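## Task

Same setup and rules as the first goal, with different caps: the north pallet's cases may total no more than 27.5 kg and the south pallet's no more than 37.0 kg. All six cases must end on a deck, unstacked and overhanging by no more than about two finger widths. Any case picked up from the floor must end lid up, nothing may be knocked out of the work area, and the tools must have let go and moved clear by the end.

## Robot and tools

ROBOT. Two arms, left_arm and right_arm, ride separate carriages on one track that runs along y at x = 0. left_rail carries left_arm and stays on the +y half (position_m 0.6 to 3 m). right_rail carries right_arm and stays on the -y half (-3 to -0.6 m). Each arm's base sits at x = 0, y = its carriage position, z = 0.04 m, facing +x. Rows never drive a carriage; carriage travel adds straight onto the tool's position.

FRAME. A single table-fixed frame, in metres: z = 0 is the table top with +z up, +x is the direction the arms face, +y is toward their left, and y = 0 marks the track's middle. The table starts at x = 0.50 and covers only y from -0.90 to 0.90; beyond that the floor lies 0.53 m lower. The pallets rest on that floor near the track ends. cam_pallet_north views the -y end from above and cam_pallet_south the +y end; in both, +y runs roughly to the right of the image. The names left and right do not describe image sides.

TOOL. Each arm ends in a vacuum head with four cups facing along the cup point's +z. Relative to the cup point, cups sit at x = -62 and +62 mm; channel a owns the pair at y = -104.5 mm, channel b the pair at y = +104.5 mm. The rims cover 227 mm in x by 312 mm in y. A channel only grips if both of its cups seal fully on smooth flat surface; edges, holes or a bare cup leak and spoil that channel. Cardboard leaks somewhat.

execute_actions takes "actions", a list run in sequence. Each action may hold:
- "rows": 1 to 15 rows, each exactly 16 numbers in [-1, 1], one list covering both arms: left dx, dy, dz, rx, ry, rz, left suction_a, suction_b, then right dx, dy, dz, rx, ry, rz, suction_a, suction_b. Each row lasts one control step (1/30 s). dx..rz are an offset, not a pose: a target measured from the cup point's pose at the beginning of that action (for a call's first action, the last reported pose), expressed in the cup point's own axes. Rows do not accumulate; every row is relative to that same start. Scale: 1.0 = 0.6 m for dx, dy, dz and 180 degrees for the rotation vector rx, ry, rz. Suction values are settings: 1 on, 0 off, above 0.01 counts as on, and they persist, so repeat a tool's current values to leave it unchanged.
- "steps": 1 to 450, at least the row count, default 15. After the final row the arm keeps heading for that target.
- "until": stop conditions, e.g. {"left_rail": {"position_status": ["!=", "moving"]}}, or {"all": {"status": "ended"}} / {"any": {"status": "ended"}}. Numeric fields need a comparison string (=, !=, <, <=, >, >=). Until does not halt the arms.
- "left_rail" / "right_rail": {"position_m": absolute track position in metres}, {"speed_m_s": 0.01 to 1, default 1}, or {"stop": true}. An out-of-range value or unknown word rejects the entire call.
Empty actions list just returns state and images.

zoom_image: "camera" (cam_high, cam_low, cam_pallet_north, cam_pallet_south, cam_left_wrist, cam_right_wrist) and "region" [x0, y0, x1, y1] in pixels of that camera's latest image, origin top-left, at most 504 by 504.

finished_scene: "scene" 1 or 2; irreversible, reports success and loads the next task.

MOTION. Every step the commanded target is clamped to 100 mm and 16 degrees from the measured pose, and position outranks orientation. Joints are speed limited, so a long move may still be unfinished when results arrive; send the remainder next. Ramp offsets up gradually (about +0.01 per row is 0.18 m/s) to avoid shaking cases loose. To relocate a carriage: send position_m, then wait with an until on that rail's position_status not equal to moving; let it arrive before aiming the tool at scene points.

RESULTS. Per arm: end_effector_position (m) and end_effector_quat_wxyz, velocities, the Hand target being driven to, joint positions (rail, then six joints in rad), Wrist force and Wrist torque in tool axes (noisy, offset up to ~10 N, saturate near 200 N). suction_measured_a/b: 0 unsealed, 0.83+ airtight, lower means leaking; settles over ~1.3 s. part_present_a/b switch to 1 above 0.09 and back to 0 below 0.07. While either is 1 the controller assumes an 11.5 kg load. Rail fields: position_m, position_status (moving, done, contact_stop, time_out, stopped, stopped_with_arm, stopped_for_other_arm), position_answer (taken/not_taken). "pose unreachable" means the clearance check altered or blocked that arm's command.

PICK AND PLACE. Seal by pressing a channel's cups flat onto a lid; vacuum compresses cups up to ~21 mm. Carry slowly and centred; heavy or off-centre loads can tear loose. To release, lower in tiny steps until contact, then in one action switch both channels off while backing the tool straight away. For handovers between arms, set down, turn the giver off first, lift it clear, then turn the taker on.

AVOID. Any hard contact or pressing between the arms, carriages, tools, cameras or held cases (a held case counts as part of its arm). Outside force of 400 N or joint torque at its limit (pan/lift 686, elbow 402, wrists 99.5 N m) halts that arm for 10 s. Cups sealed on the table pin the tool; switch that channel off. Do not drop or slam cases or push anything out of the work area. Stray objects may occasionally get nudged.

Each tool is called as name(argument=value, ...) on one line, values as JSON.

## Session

execute_actions(actions=[])

Scene clock: 0.00 s.
left_arm: end_effector_position=(+0.8504, +2.0543, +0.4419) suction_measured_a=0.00 part_present_a=0 suction_measured_b=0.00 part_present_b=0 end_effector_quat_wxyz=(+0.001, -0.001, +1.000, -0.001) end_effector_velocity=(-0.000, +0.000, +0.000) end_effector_angular_velocity=(-0.000, -0.000, -0.000) | right_arm: end_effector_position=(+0.8494, -2.2712, +0.4377) suction_measured_a=0.01 part_present_a=0 suction_measured_b=0.01 part_present_b=0 end_effector_quat_wxyz=(-0.001, +0.000, +1.000, +0.001) end_effector_velocity=(+0.000, -0.000, -0.000) end_effector_angular_velocity=(+0.000, +0.000, -0.000)
Joint positions: left_arm=[ 2.055 -0.239 -1.5    2.091 -2.166 -1.572  1.331] | right_arm=[-2.272 -0.239 -1.497  2.093 -2.165 -1.57   1.332]
Joint velocities: left_arm=[ 0.  0. -0.  0. -0. -0.  0.] | right_arm=[ 0. -0.  0. -0.  0. -0. -0.]
Wrist force (N, on the end effector, along its own x y z axes, offset not removed): no reading
Wrist torque (N m, same axes, about the end effector's origin, offset not removed): no reading
Hand target (left_arm): +0.850, +2.054, +0.442; +0.001, -0.001, +1.000, -0.001
Hand target (right_arm): +0.849, -2.271, +0.438; -0.001, +0.000, +1.000, +0.001
left_rail: position_m=2.055 position_m_goal=2.055 speed_m_s=1.00 position_status=done position_answer=taken refusals=0
right_rail: position_m=-2.272 position_m_goal=-2.272 speed_m_s=1.00 position_status=done position_answer=taken refusals=0

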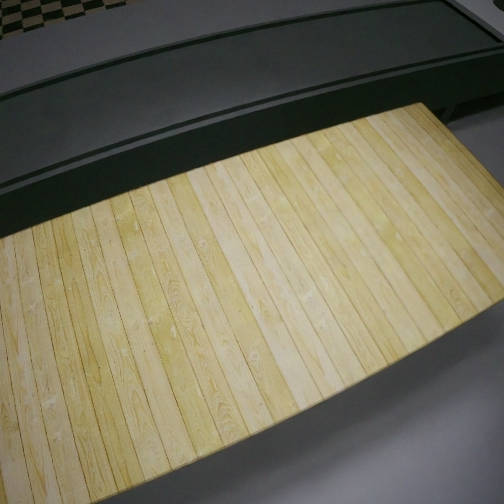

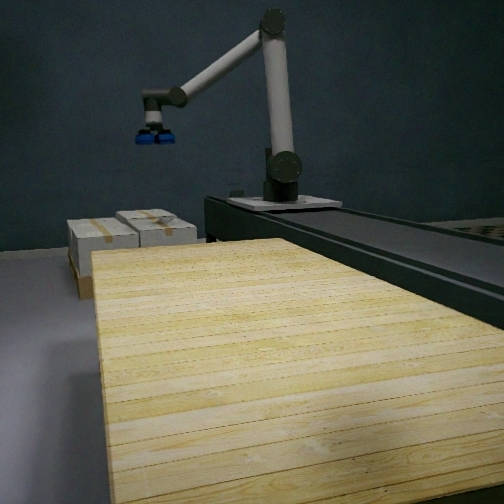

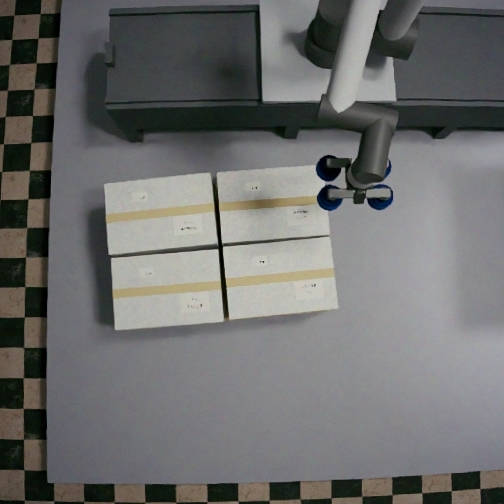

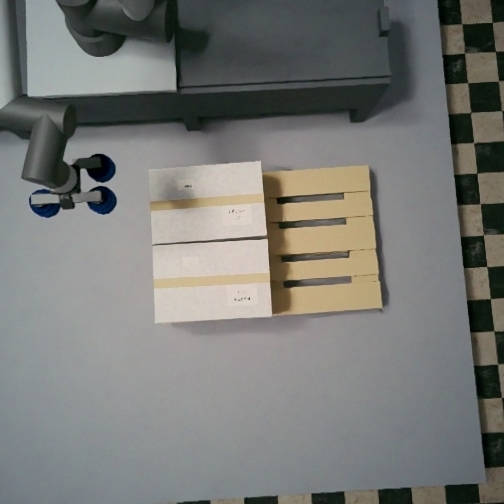

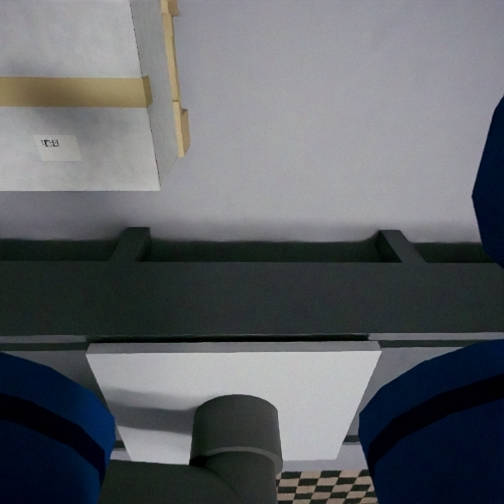

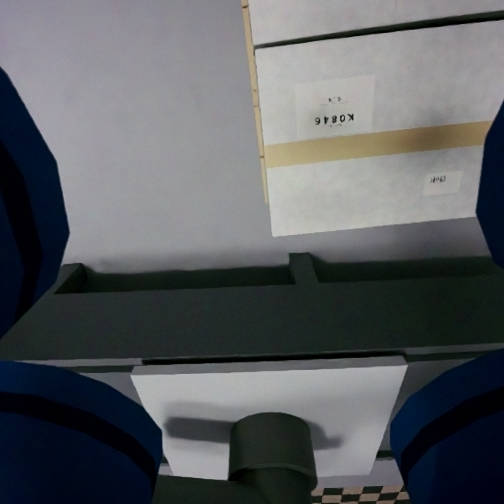

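zoom_image(camera="cam_right_wrist", region=[290, 75, 380, 145])

execute_actions(actions=[{"rows":[[-0.25,0,0.2,0,0,0,0,0,-0.72,0,0.2,0,0,0,0,0]],"left_rail":{"position_m":2.65},"right_rail":{"position_m":-2.42},"steps":36}])

zoom_image(camera="cam_right_wrist", region=[170, 60, 370, 240])

zoom_image(camera="cam_left_wrist", region=[150, 40, 350, 220])

execute_actions(actions=[{"steps":1},{"rows":[[-0.65,0,0,0,0,0,0,0,-0.1,0,0,0,0,0,0,0]],"right_rail":{"position_m":-3.0},"steps":36}])

zoom_image(camera="cam_right_wrist", region=[170, 60, 370, 240])

zoom_image(camera="cam_left_wrist", region=[150, 40, 350, 220])

Region (290, 75, 380, 145) of cam_right_wrist's 504x504 image, scaled by 5.600, with more detail than that image has.

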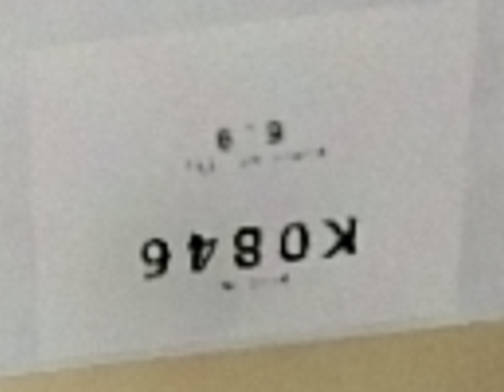

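Scene clock: 2.87 s.
left_arm: end_effector_position=(+1.0007, +2.6493, +0.3221) suction_measured_a=0.00 part_present_a=0 suction_measured_b=0.00 part_present_b=0 end_effector_quat_wxyz=(+0.001, -0.001, +1.000, -0.001) end_effector_velocity=(+0.000, -0.000, -0.000) end_effector_angular_velocity=(-0.000, -0.000, -0.000) | right_arm: end_effector_position=(+1.2809, -2.4195, +0.3172) suction_measured_a=0.01 part_present_a=0 suction_measured_b=0.01 part_present_b=0 end_effector_quat_wxyz=(-0.001, +0.000, +1.000, +0.001) end_effector_velocity=(+0.004, -0.000, -0.000) end_effector_angular_velocity=(-0.000, +0.001, -0.000)
Joint positions: left_arm=[ 2.65  -0.203 -1.246  1.972 -2.3   -1.572  1.367] | right_arm=[-2.42  -0.157 -0.972  1.524 -2.121 -1.57   1.414]
Joint velocities: left_arm=[ 0. -0.  0. -0. -0.  0. -0.] | right_arm=[ 0.     0.     0.005 -0.008  0.004 -0.     0.   ]
Wrist force (N, on the end effector, along its own x y z axes, offset not removed): left_arm=[5.9 -0.6 -3.0] | right_arm=[-3.5 6.2 -1.3]
Wrist torque (N m, same axes, about the end effector's origin, offset not removed): left_arm=[-0.15 -0.95 -0.13] | right_arm=[0.72 0.15 -0.51]
Hand target (left_arm): +1.001, +2.649, +0.322; +0.001, -0.001, +1.000, -0.001
Hand target (right_arm): +1.281, -2.419, +0.317; -0.001, +0.000, +1.000, +0.001
Off the commanded pose (left_arm): 0.000 m, 0 deg.
Off the commanded pose (right_arm): 0.000 m, 0 deg.
left_rail: position_m=2.650 position_m_goal=2.650 speed_m_s=1.00 position_status=done position_answer=taken refusals=0
right_rail: position_m=-2.420 position_m_goal=-2.420 speed_m_s=1.00 position_status=done position_answer=taken refusals=0

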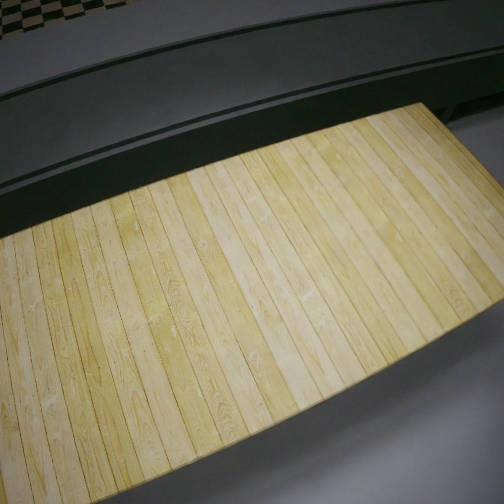

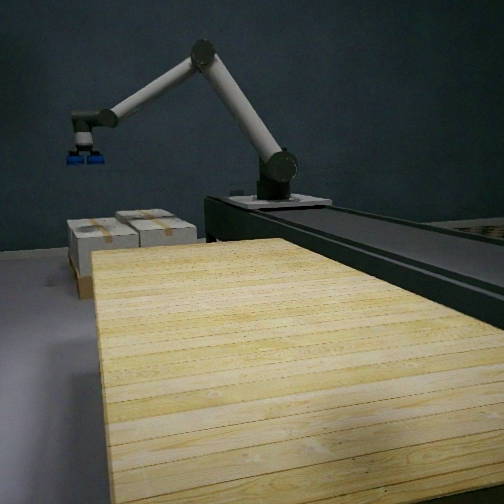

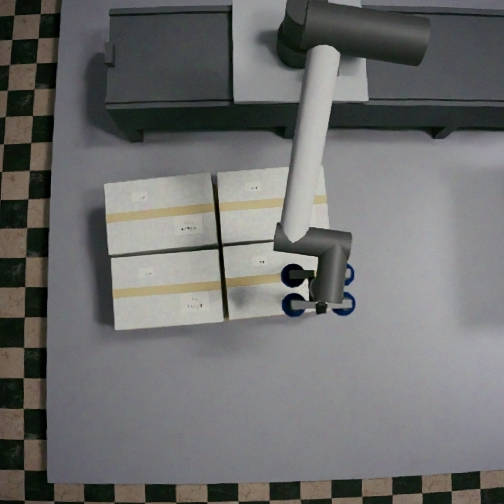

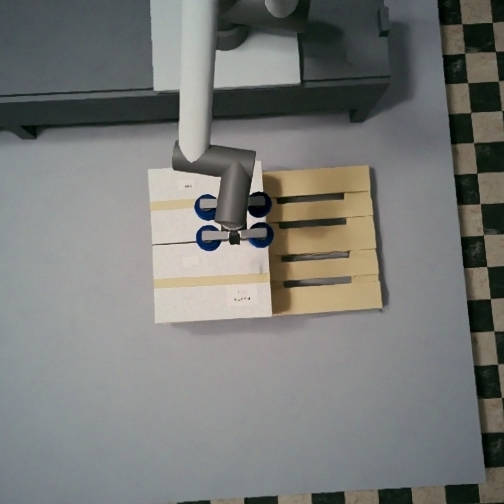

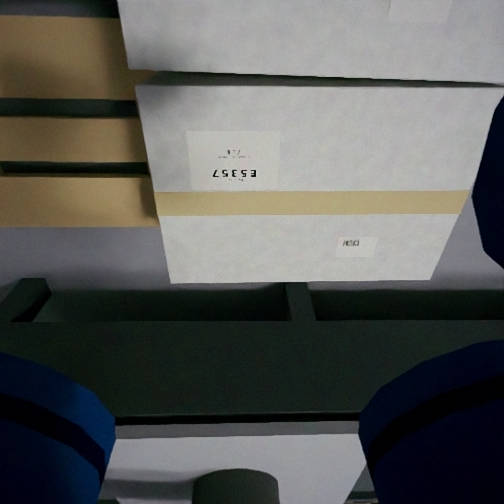

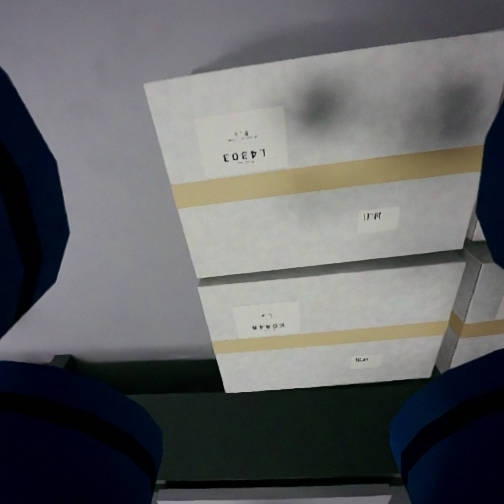

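Region (170, 60, 370, 240) of cam_right_wrist's 504x504 image, scaled by 2.520, with more detail than that image has; it fills the top 454 rows of this view, and the rest is white.

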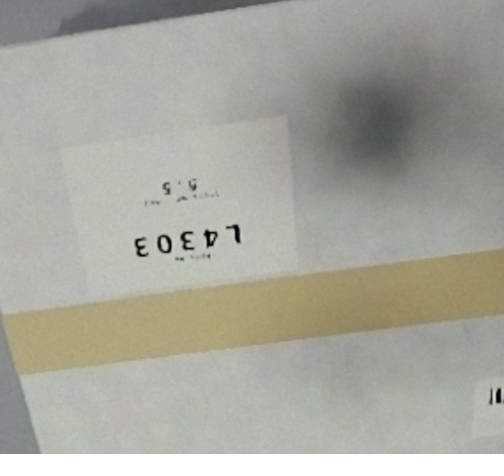

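Region (150, 40, 350, 220) of cam_left_wrist's 504x504 image, scaled by 2.520, with more detail than that image has; it fills the top 454 rows of this view, and the rest is white.

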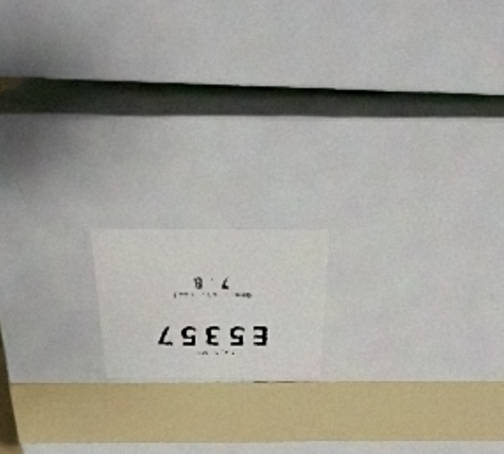

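Scene clock: 4.10 s.
left_arm: end_effector_position=(+1.3904, +2.6493, +0.3227) suction_measured_a=0.00 part_present_a=0 suction_measured_b=0.00 part_present_b=0 end_effector_quat_wxyz=(+0.002, -0.001, +1.000, -0.001) end_effector_velocity=(+0.002, -0.000, +0.000) end_effector_angular_velocity=(+0.000, +0.001, +0.000) | right_arm: end_effector_position=(+1.3410, -2.9995, +0.3171) suction_measured_a=0.01 part_present_a=0 suction_measured_b=0.01 part_present_b=0 end_effector_quat_wxyz=(-0.001, +0.000, +1.000, +0.001) end_effector_velocity=(-0.000, +0.001, +0.000) end_effector_angular_velocity=(+0.000, -0.000, +0.001)
Joint positions: left_arm=[ 2.65  -0.145 -0.862  1.317 -2.029 -1.572  1.424] | right_arm=[-3.    -0.15  -0.91   1.413 -2.071 -1.57   1.421]
Joint velocities: left_arm=[ 0.     0.     0.002 -0.004  0.003 -0.     0.   ] | right_arm=[ 0.     0.001 -0.     0.    -0.     0.    -0.   ]
Wrist force (N, on the end effector, along its own x y z axes, offset not removed): left_arm=[2.0 0.1 -0.8] | right_arm=[-1.8 -6.3 -6.3]
Wrist torque (N m, same axes, about the end effector's origin, offset not removed): left_arm=[-0.10 -0.43 -0.03] | right_arm=[-0.94 -0.19 -0.39]
Hand target (left_arm): +1.391, +2.649, +0.323; +0.002, -0.001, +1.000, -0.001
Hand target (right_arm): +1.341, -2.999, +0.317; -0.001, +0.000, +1.000, +0.001
Off the commanded pose (left_arm): 0.001 m, 0 deg.
Off the commanded pose (right_arm): 0.000 m, 0 deg.
left_rail: position_m=2.650 position_m_goal=2.650 speed_m_s=1.00 position_status=done position_answer=taken refusals=0
right_rail: position_m=-3.000 position_m_goal=-3.000 speed_m_s=1.00 position_status=done position_answer=taken refusals=0

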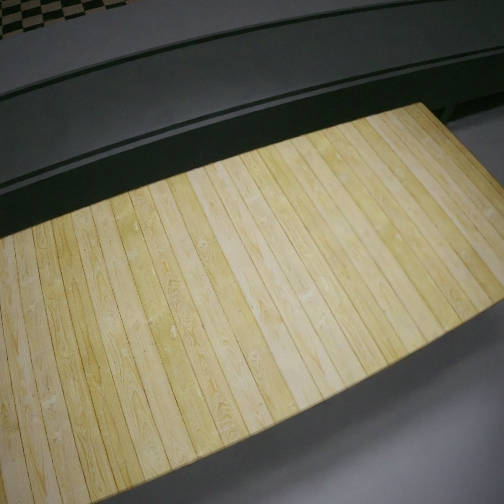

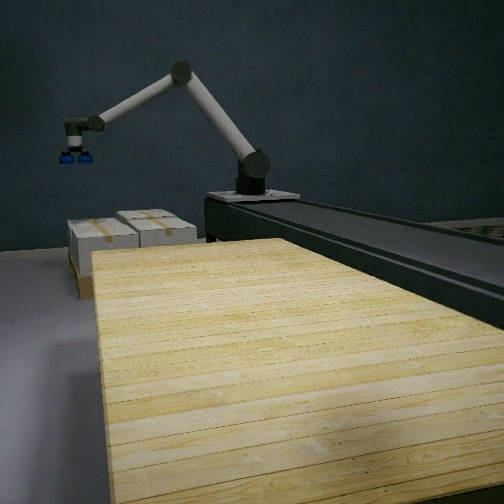

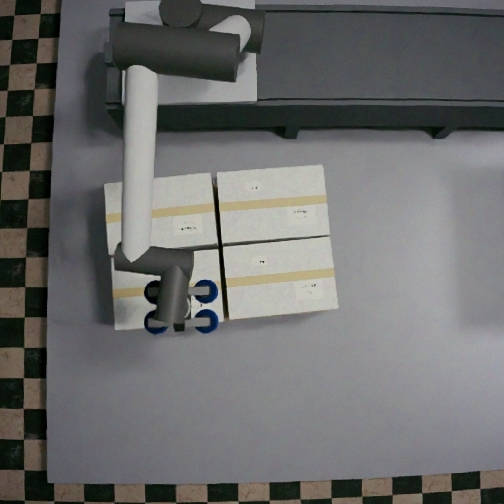

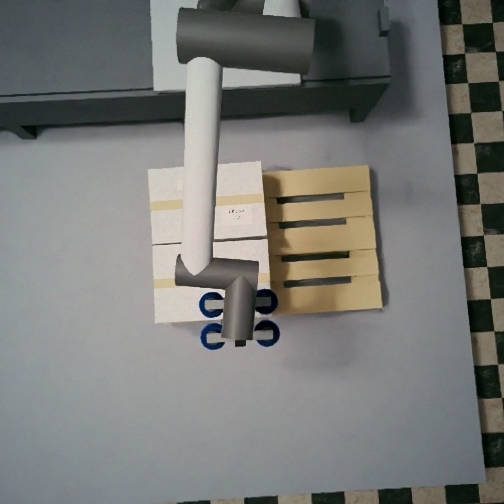

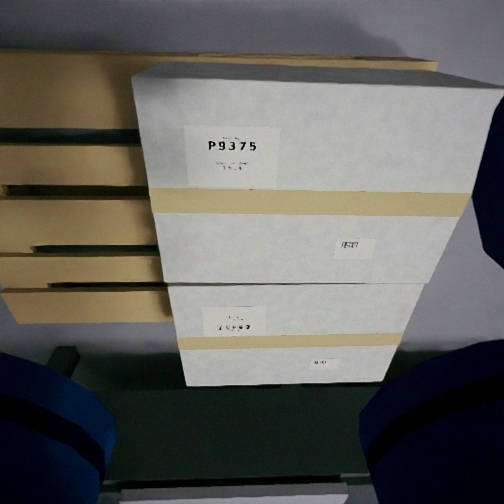

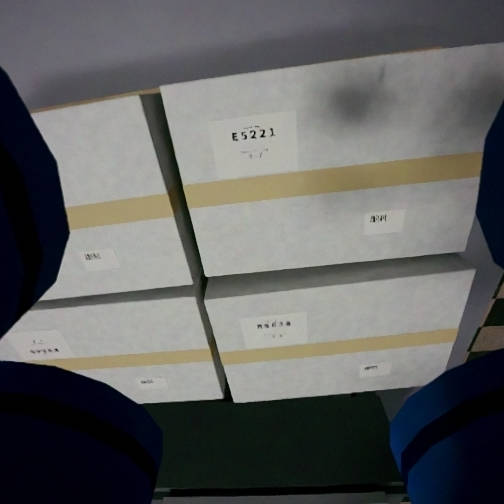

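Region (170, 60, 370, 240) of cam_right_wrist's 504x504 image, scaled by 2.520, with more detail than that image has; it fills the top 454 rows of this view, and the rest is white.

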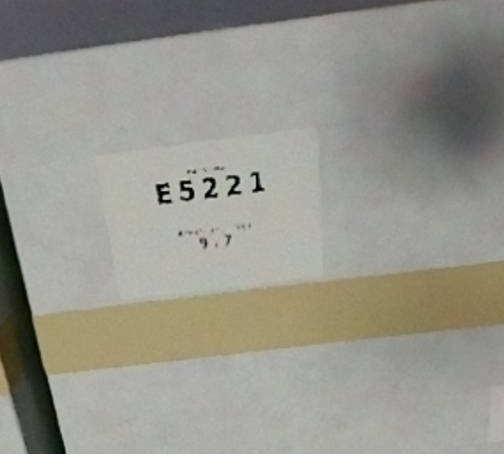

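Region (150, 40, 350, 220) of cam_left_wrist's 504x504 image, scaled by 2.520, with more detail than that image has; it fills the top 454 rows of this view, and the rest is white.

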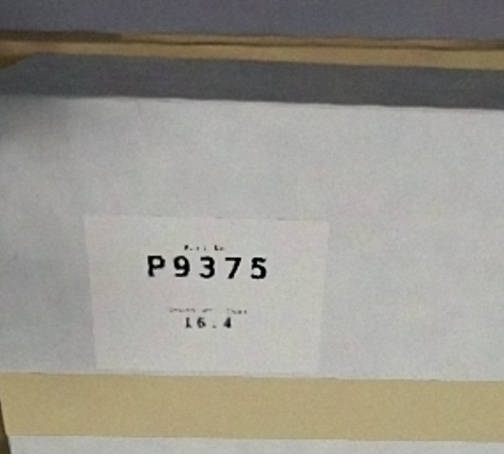

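execute_actions(actions=[{"rows":[[0.85,0,0,0,0,0,0,0,0.62,-0.05,0.15,0,0,0,0,0]],"left_rail":{"position_m":0.9},"steps":30}])

zoom_image(camera="cam_right_wrist", region=[150, 60, 370, 240])

Scene clock: 5.83 s.
left_arm: end_effector_position=(+0.8974, +1.9424, +0.3193) suction_measured_a=0.00 part_present_a=0 suction_measured_b=0.00 part_present_b=0 end_effector_quat_wxyz=(+0.000, -0.000, +1.000, -0.001) end_effector_velocity=(-0.199, -1.008, +0.016) end_effector_angular_velocity=(+0.001, -0.016, +0.002) | right_arm: end_effector_position=(+0.9695, -3.0292, +0.2280) suction_measured_a=0.01 part_present_a=0 suction_measured_b=0.01 part_present_b=0 end_effector_quat_wxyz=(-0.001, +0.000, +1.000, +0.001) end_effector_velocity=(-0.010, -0.002, -0.001) end_effector_angular_velocity=(-0.000, -0.005, +0.001)
Joint positions: left_arm=[ 1.942 -0.225 -1.344  2.118 -2.345 -1.573  1.345] | right_arm=[-3.    -0.239 -1.187  2.061 -2.442 -1.57   1.332]
Joint velocities: left_arm=[-1.    -0.061 -0.216  0.27  -0.069  0.005 -0.063] | right_arm=[ 0.    -0.005 -0.008  0.018 -0.015  0.001 -0.006]
Wrist force (N, on the end effector, along its own x y z axes, offset not removed): left_arm=[11.3 -1.1 0.4] | right_arm=[-5.1 3.1 -5.8]
Wrist torque (N m, same axes, about the end effector's origin, offset not removed): left_arm=[-0.20 -1.52 -0.17] | right_arm=[0.18 0.09 -0.50]
Hand target (left_arm): +0.881, +1.883, +0.321; +0.001, -0.001, +1.000, -0.001
Hand target (right_arm): +0.969, -3.029, +0.228; -0.001, +0.000, +1.000, +0.001
Off the commanded pose (left_arm): 0.017 m, 0 deg.
Off the commanded pose (right_arm): 0.001 m, 0 deg.
left_rail: position_m=1.942 position_m_goal=0.900 speed_m_s=1.00 position_status=moving position_answer=taken refusals=0
right_rail: position_m=-3.000 position_m_goal=-3.000 speed_m_s=1.00 position_status=done position_answer=taken refusals=0

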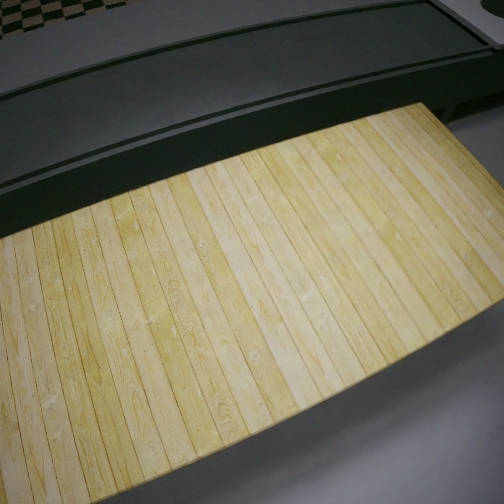

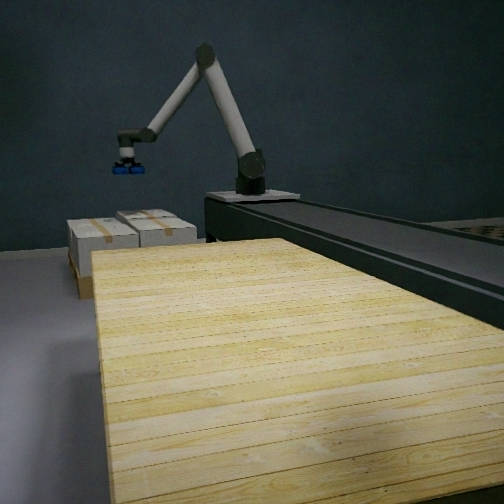

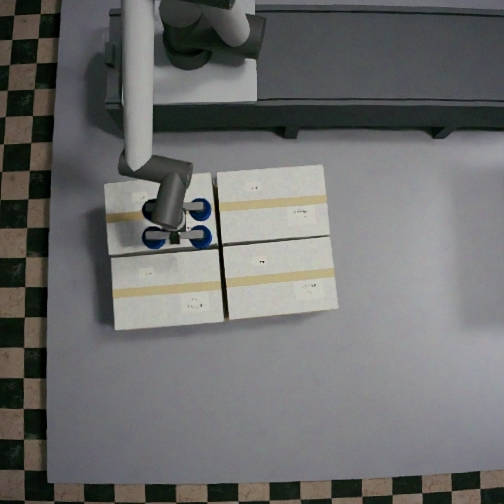

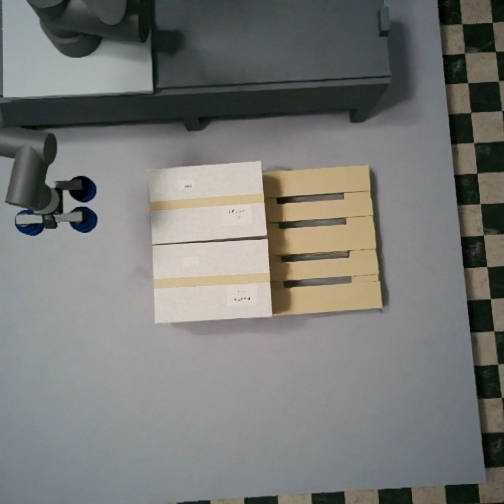

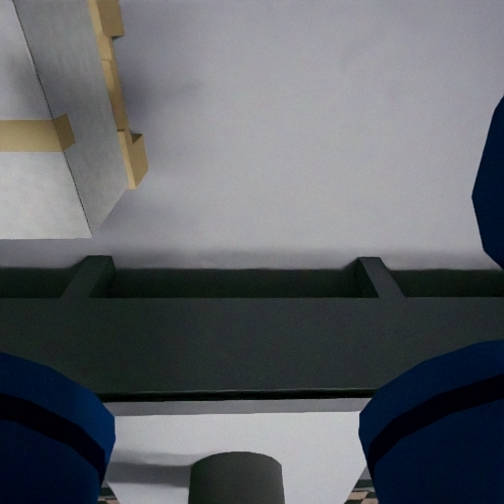

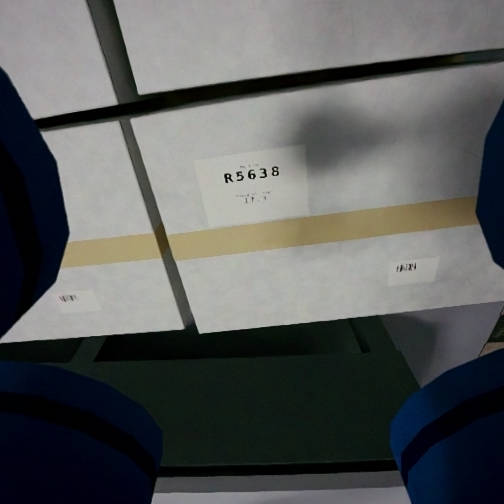

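Region (150, 60, 370, 240) of cam_right_wrist's 504x504 image, scaled by 2.291, with more detail than that image has; it fills the top 412 rows of this view, and the rest is white.

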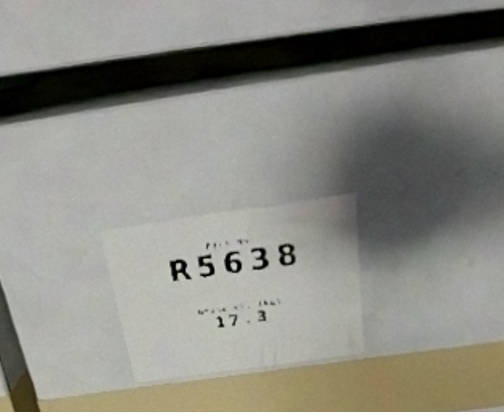

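execute_actions(actions=[{"steps":1},{"rows":[[0,0,0,0,0,0,0,0,0.257,0.34,0.47,0,0,-0.022,0,0]],"right_rail":{"position_m":-2.75},"steps":32}])

zoom_image(camera="cam_pallet_north", region=[200, 145, 360, 265])

zoom_image(camera="cam_low", region=[100, 170, 220, 260])

Scene clock: 8.37 s.
left_arm: end_effector_position=(+0.8812, +0.8994, +0.3213) suction_measured_a=0.00 part_present_a=0 suction_measured_b=0.00 part_present_b=0 end_effector_quat_wxyz=(+0.001, -0.001, +1.000, -0.001) end_effector_velocity=(+0.000, -0.000, +0.000) end_effector_angular_velocity=(-0.000, -0.000, -0.000) | right_arm: end_effector_position=(+0.8137, -2.5755, -0.0533) suction_measured_a=0.01 part_present_a=0 suction_measured_b=0.01 part_present_b=0 end_effector_quat_wxyz=(-0.001, -0.034, +0.999, +0.001) end_effector_velocity=(+0.001, +0.001, -0.001) end_effector_angular_velocity=(-0.000, -0.002, -0.000)
Joint positions: left_arm=[ 0.9   -0.23  -1.363  2.139 -2.35  -1.573  1.339] | right_arm=[-2.75  -0.033 -0.906  2.315 -2.978 -1.57   1.469]
Joint velocities: left_arm=[ 0.  0.  0. -0. -0.  0.  0.] | right_arm=[ 0.     0.001  0.003 -0.001 -0.004 -0.     0.002]
Wrist force (N, on the end effector, along its own x y z axes, offset not removed): left_arm=[5.4 -5.1 -3.1] | right_arm=[-4.9 2.7 -4.0]
Wrist torque (N m, same axes, about the end effector's origin, offset not removed): left_arm=[-0.83 -0.86 -0.09] | right_arm=[0.14 0.28 -0.48]
Hand target (left_arm): +0.881, +0.899, +0.321; +0.001, -0.001, +1.000, -0.001
Hand target (right_arm): +0.814, -2.576, -0.053; -0.001, -0.034, +0.999, +0.001
Off the commanded pose (left_arm): 0.000 m, 0 deg.
Off the commanded pose (right_arm): 0.001 m, 0 deg.
left_rail: position_m=0.900 position_m_goal=0.900 speed_m_s=1.00 position_status=done position_answer=taken refusals=0
right_rail: position_m=-2.750 position_m_goal=-2.750 speed_m_s=1.00 position_status=done position_answer=taken refusals=0

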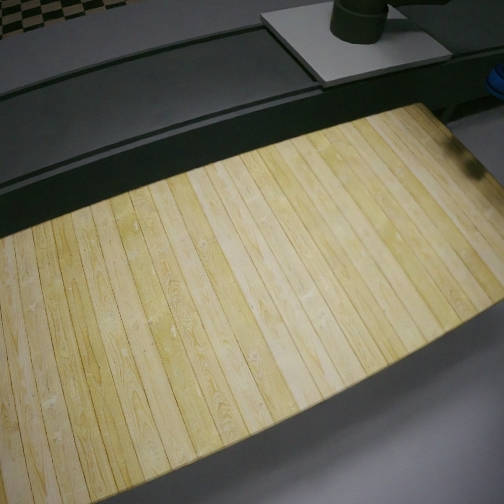

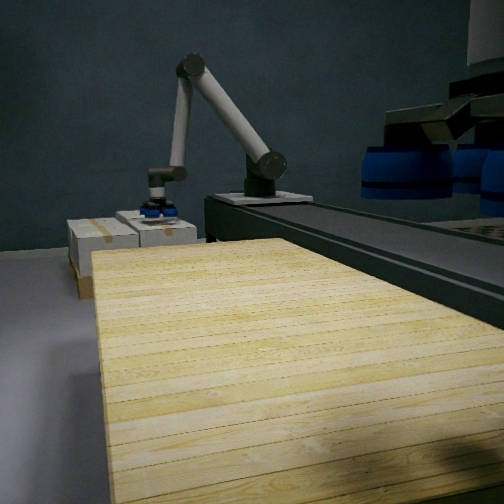

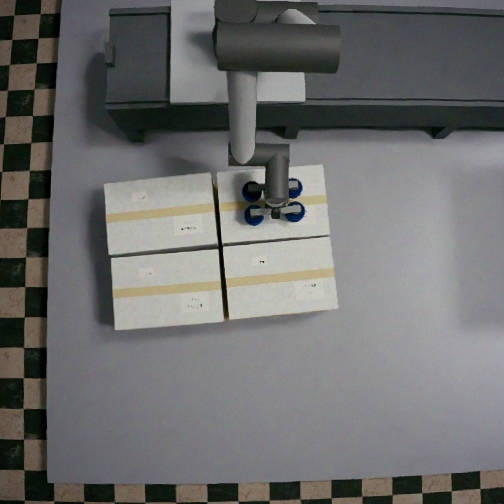

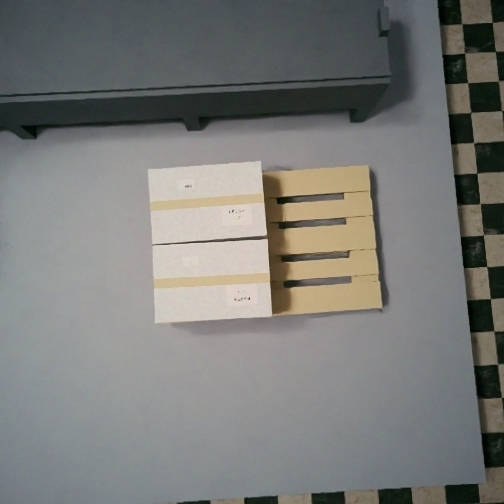

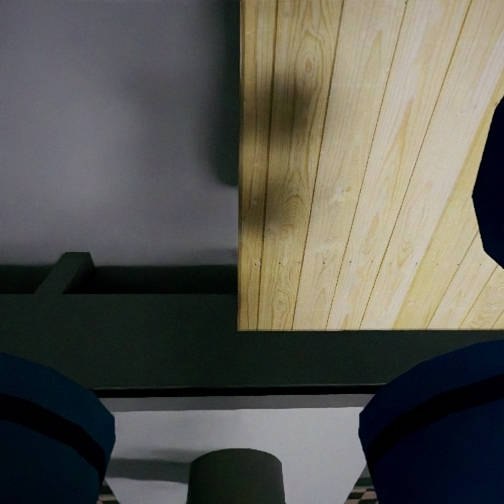

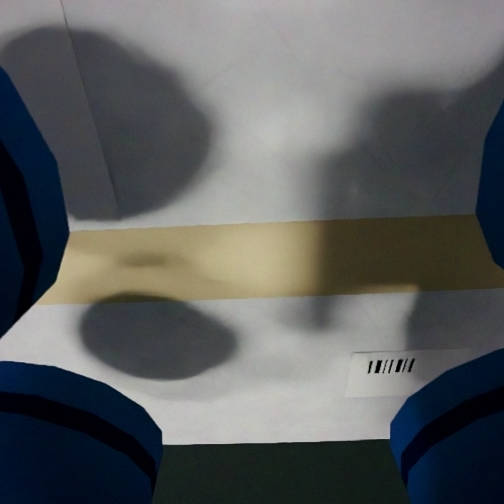

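Region (200, 145, 360, 265) of cam_pallet_north's 504x504 image, scaled by 3.150, with more detail than that image has; it fills the top 378 rows of this view, and the rest is white.

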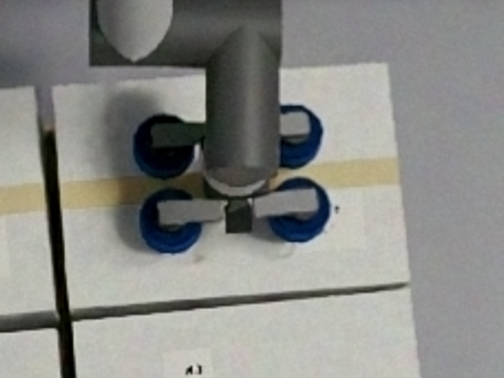

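Region (100, 170, 220, 260) of cam_low's 504x504 image, scaled by 4.200, with more detail than that image has; it fills the top 378 rows of this view, and the rest is white.

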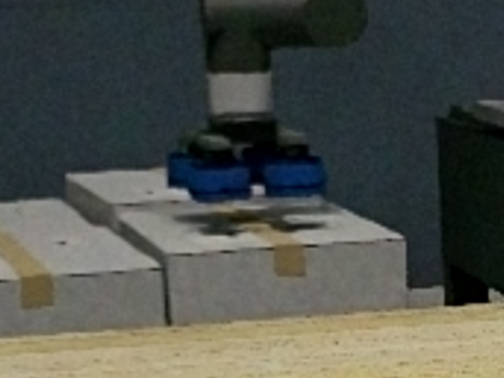

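execute_actions(actions=[{"rows":[[0,0,0,0,0,0,0,0,0,-0.01,0.02,0,0,0,0,0],[0,0,0,0,0,0,0,0,0,-0.01,0.04,0,0,0,0,0],[0,0,0,0,0,0,0,0,0,-0.01,0.06,0,0,0,0,0],[0,0,0,0,0,0,0,0,0,-0.01,0.07,0,0,0,1,1],[0,0,0,0,0,0,0,0,0,-0.01,0.082,0,0,0,1,1]],"steps":16}])

Scene clock: 9.73 s.
left_arm: end_effector_position=(+0.8812, +0.8994, +0.3213) suction_measured_a=0.00 part_present_a=0 suction_measured_b=0.00 part_present_b=0 end_effector_quat_wxyz=(+0.001, -0.001, +1.000, -0.001) end_effector_velocity=(-0.000, +0.000, +0.000) end_effector_angular_velocity=(-0.000, -0.000, +0.000) | right_arm: end_effector_position=(+0.8139, -2.5815, -0.1021) suction_measured_a=0.01 part_present_a=0 suction_measured_b=0.01 part_present_b=0 end_effector_quat_wxyz=(-0.001, -0.034, +0.999, +0.001) end_effector_velocity=(+0.001, -0.000, -0.004) end_effector_angular_velocity=(-0.000, -0.002, -0.000)
Joint positions: left_arm=[ 0.9   -0.23  -1.363  2.139 -2.35  -1.573  1.339] | right_arm=[-2.75  -0.041 -0.83   2.31  -3.048 -1.57   1.461]
Joint velocities: left_arm=[ 0.  0. -0.  0. -0.  0. -0.] | right_arm=[ 0.    -0.     0.006 -0.002 -0.006  0.    -0.   ]
Wrist force (N, on the end effector, along its own x y z axes, offset not removed): left_arm=[6.0 -3.8 -5.5] | right_arm=[-4.1 5.9 2.2]
Wrist torque (N m, same axes, about the end effector's origin, offset not removed): left_arm=[-0.50 -0.94 -0.07] | right_arm=[0.86 0.08 -0.59]
Hand target (left_arm): +0.881, +0.899, +0.321; +0.001, -0.001, +1.000, -0.001
Hand target (right_arm): +0.814, -2.582, -0.102; -0.001, -0.034, +0.999, +0.001
Off the commanded pose (left_arm): 0.000 m, 0 deg.
Off the commanded pose (right_arm): 0.000 m, 0 deg.
left_rail: position_m=0.900 position_m_goal=0.900 speed_m_s=1.00 position_status=done position_answer=taken refusals=0
right_rail: position_m=-2.750 position_m_goal=-2.750 speed_m_s=1.00 position_status=done position_answer=taken refusals=0

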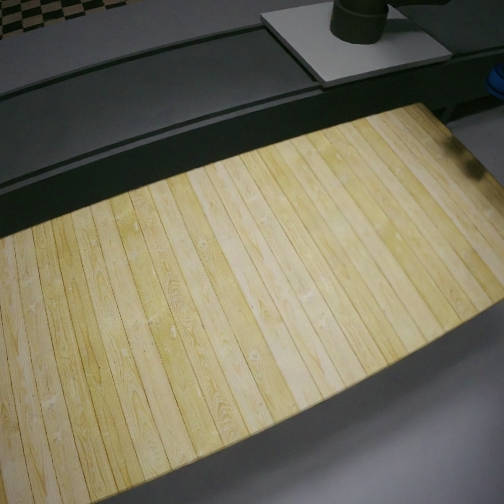

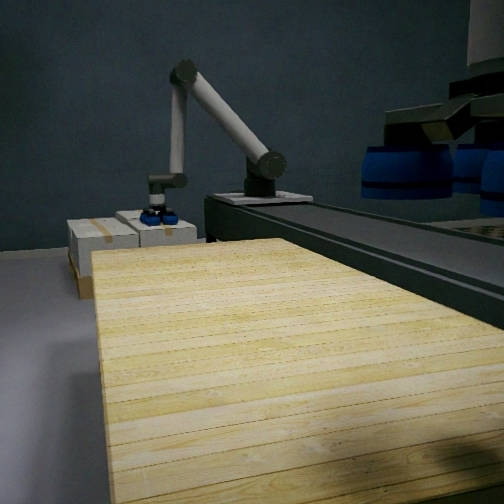

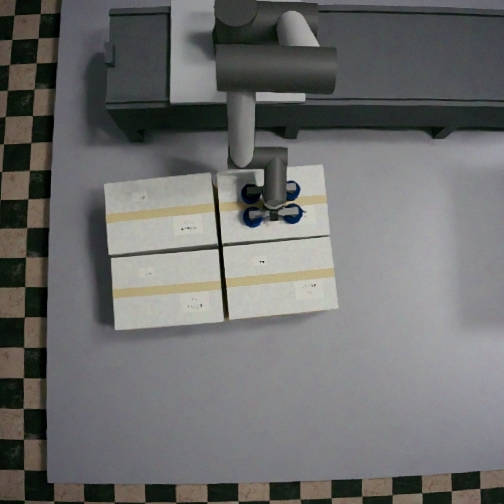

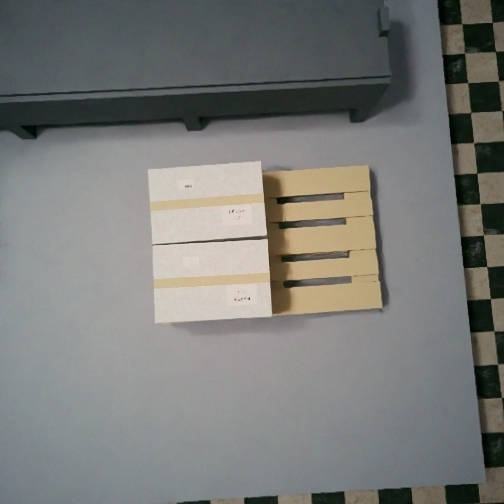

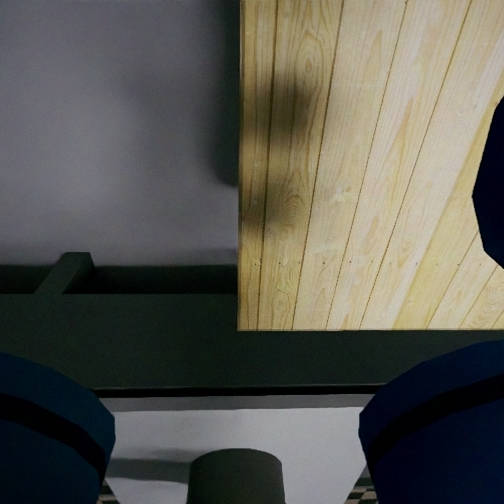

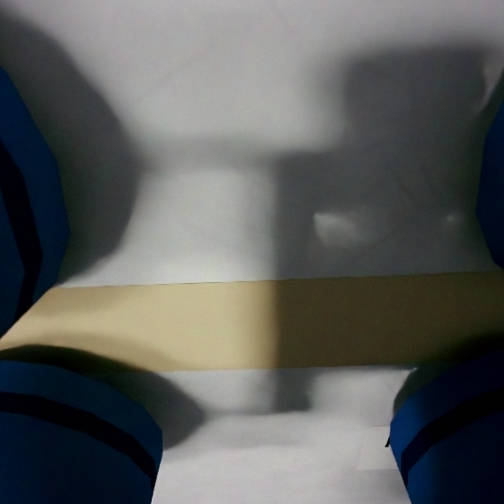

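execute_actions(actions=[{"rows":[[0,0,0,0,0,0,0,0,0,0,0.01,0,0,0,1,1],[0,0,0,0,0,0,0,0,0,0,0.02,0,0,0,1,1],[0,0,0,0,0,0,0,0,0,0,0.027,0,0,0,1,1]],"steps":12}])

Scene clock: 10.63 s.
left_arm: end_effector_position=(+0.8812, +0.8994, +0.3213) suction_measured_a=0.00 part_present_a=0 suction_measured_b=0.00 part_present_b=0 end_effector_quat_wxyz=(+0.001, -0.001, +1.000, -0.001) end_effector_velocity=(-0.000, +0.000, +0.000) end_effector_angular_velocity=(-0.000, -0.000, +0.000) | right_arm: end_effector_position=(+0.8141, -2.5816, -0.1178) suction_measured_a=0.76 part_present_a=1 suction_measured_b=0.76 part_present_b=1 end_effector_quat_wxyz=(-0.001, -0.034, +0.999, +0.001) end_effector_velocity=(+0.000, -0.000, -0.004) end_effector_angular_velocity=(-0.000, -0.001, -0.000)
Joint positions: left_arm=[ 0.9   -0.23  -1.363  2.139 -2.35  -1.573  1.339] | right_arm=[-2.75  -0.041 -0.805  2.307 -3.07  -1.57   1.461]
Joint velocities: left_arm=[ 0.  0. -0. -0.  0. -0. -0.] | right_arm=[ 0.     0.     0.006 -0.001 -0.006  0.     0.   ]
Wrist force (N, on the end effector, along its own x y z axes, offset not removed): left_arm=[6.2 -2.0 -5.2] | right_arm=[-1.6 -10.4 -48.7]
Wrist torque (N m, same axes, about the end effector's origin, offset not removed): left_arm=[-0.33 -1.05 -0.09] | right_arm=[-1.12 -1.31 -0.39]
Hand target (left_arm): +0.881, +0.899, +0.321; +0.001, -0.001, +1.000, -0.001
Hand target (right_arm): +0.814, -2.582, -0.118; -0.001, -0.034, +0.999, +0.001
Off the commanded pose (left_arm): 0.000 m, 0 deg.
Off the commanded pose (right_arm): 0.001 m, 0 deg.
left_rail: position_m=0.900 position_m_goal=0.900 speed_m_s=1.00 position_status=done position_answer=taken refusals=0
right_rail: position_m=-2.750 position_m_goal=-2.750 speed_m_s=1.00 position_status=done position_answer=taken refusals=0

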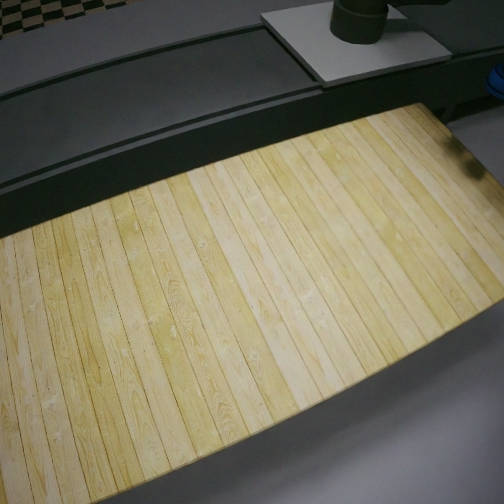

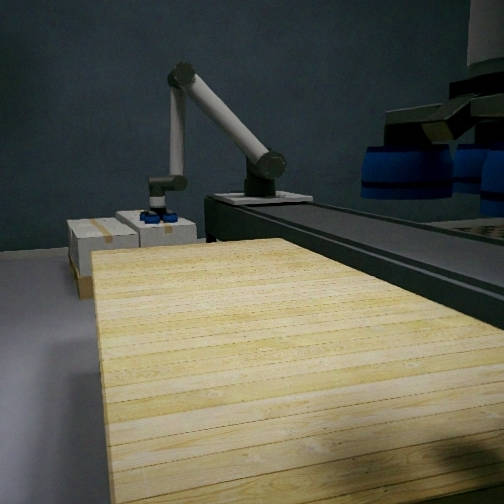

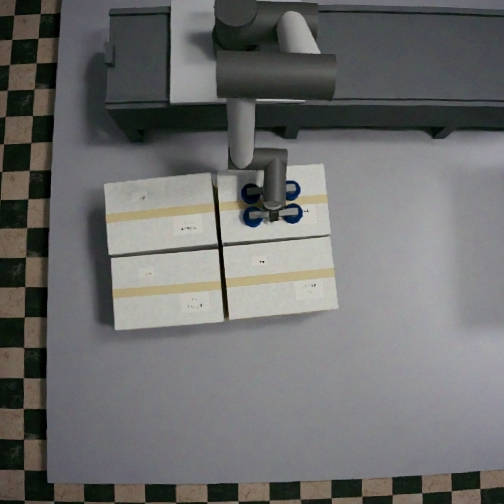

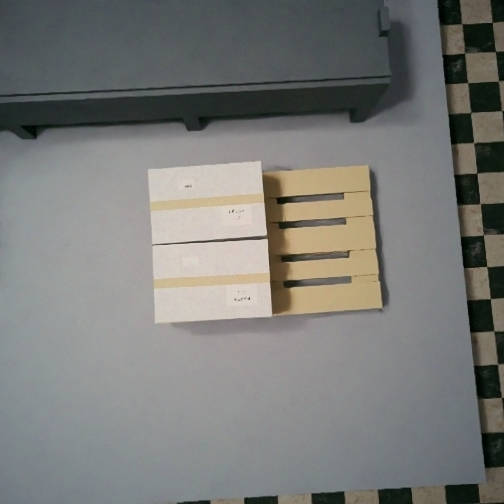

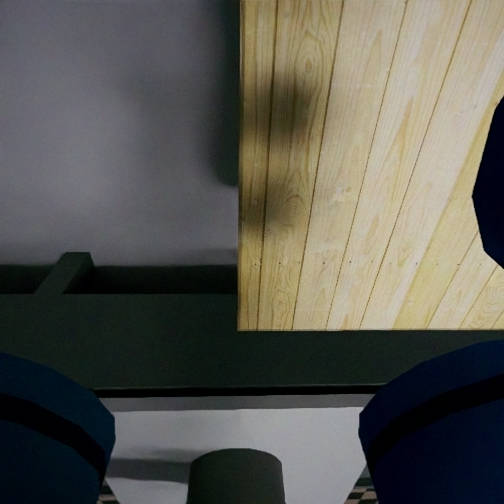

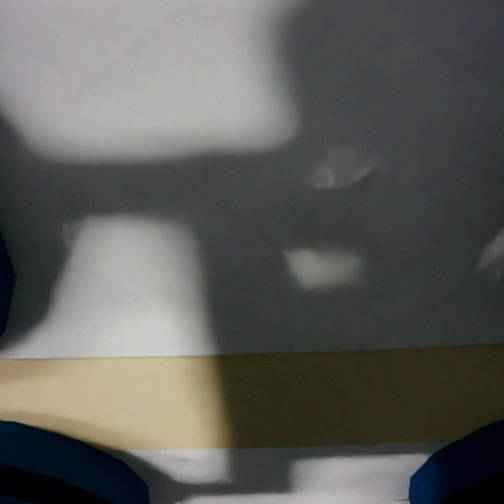

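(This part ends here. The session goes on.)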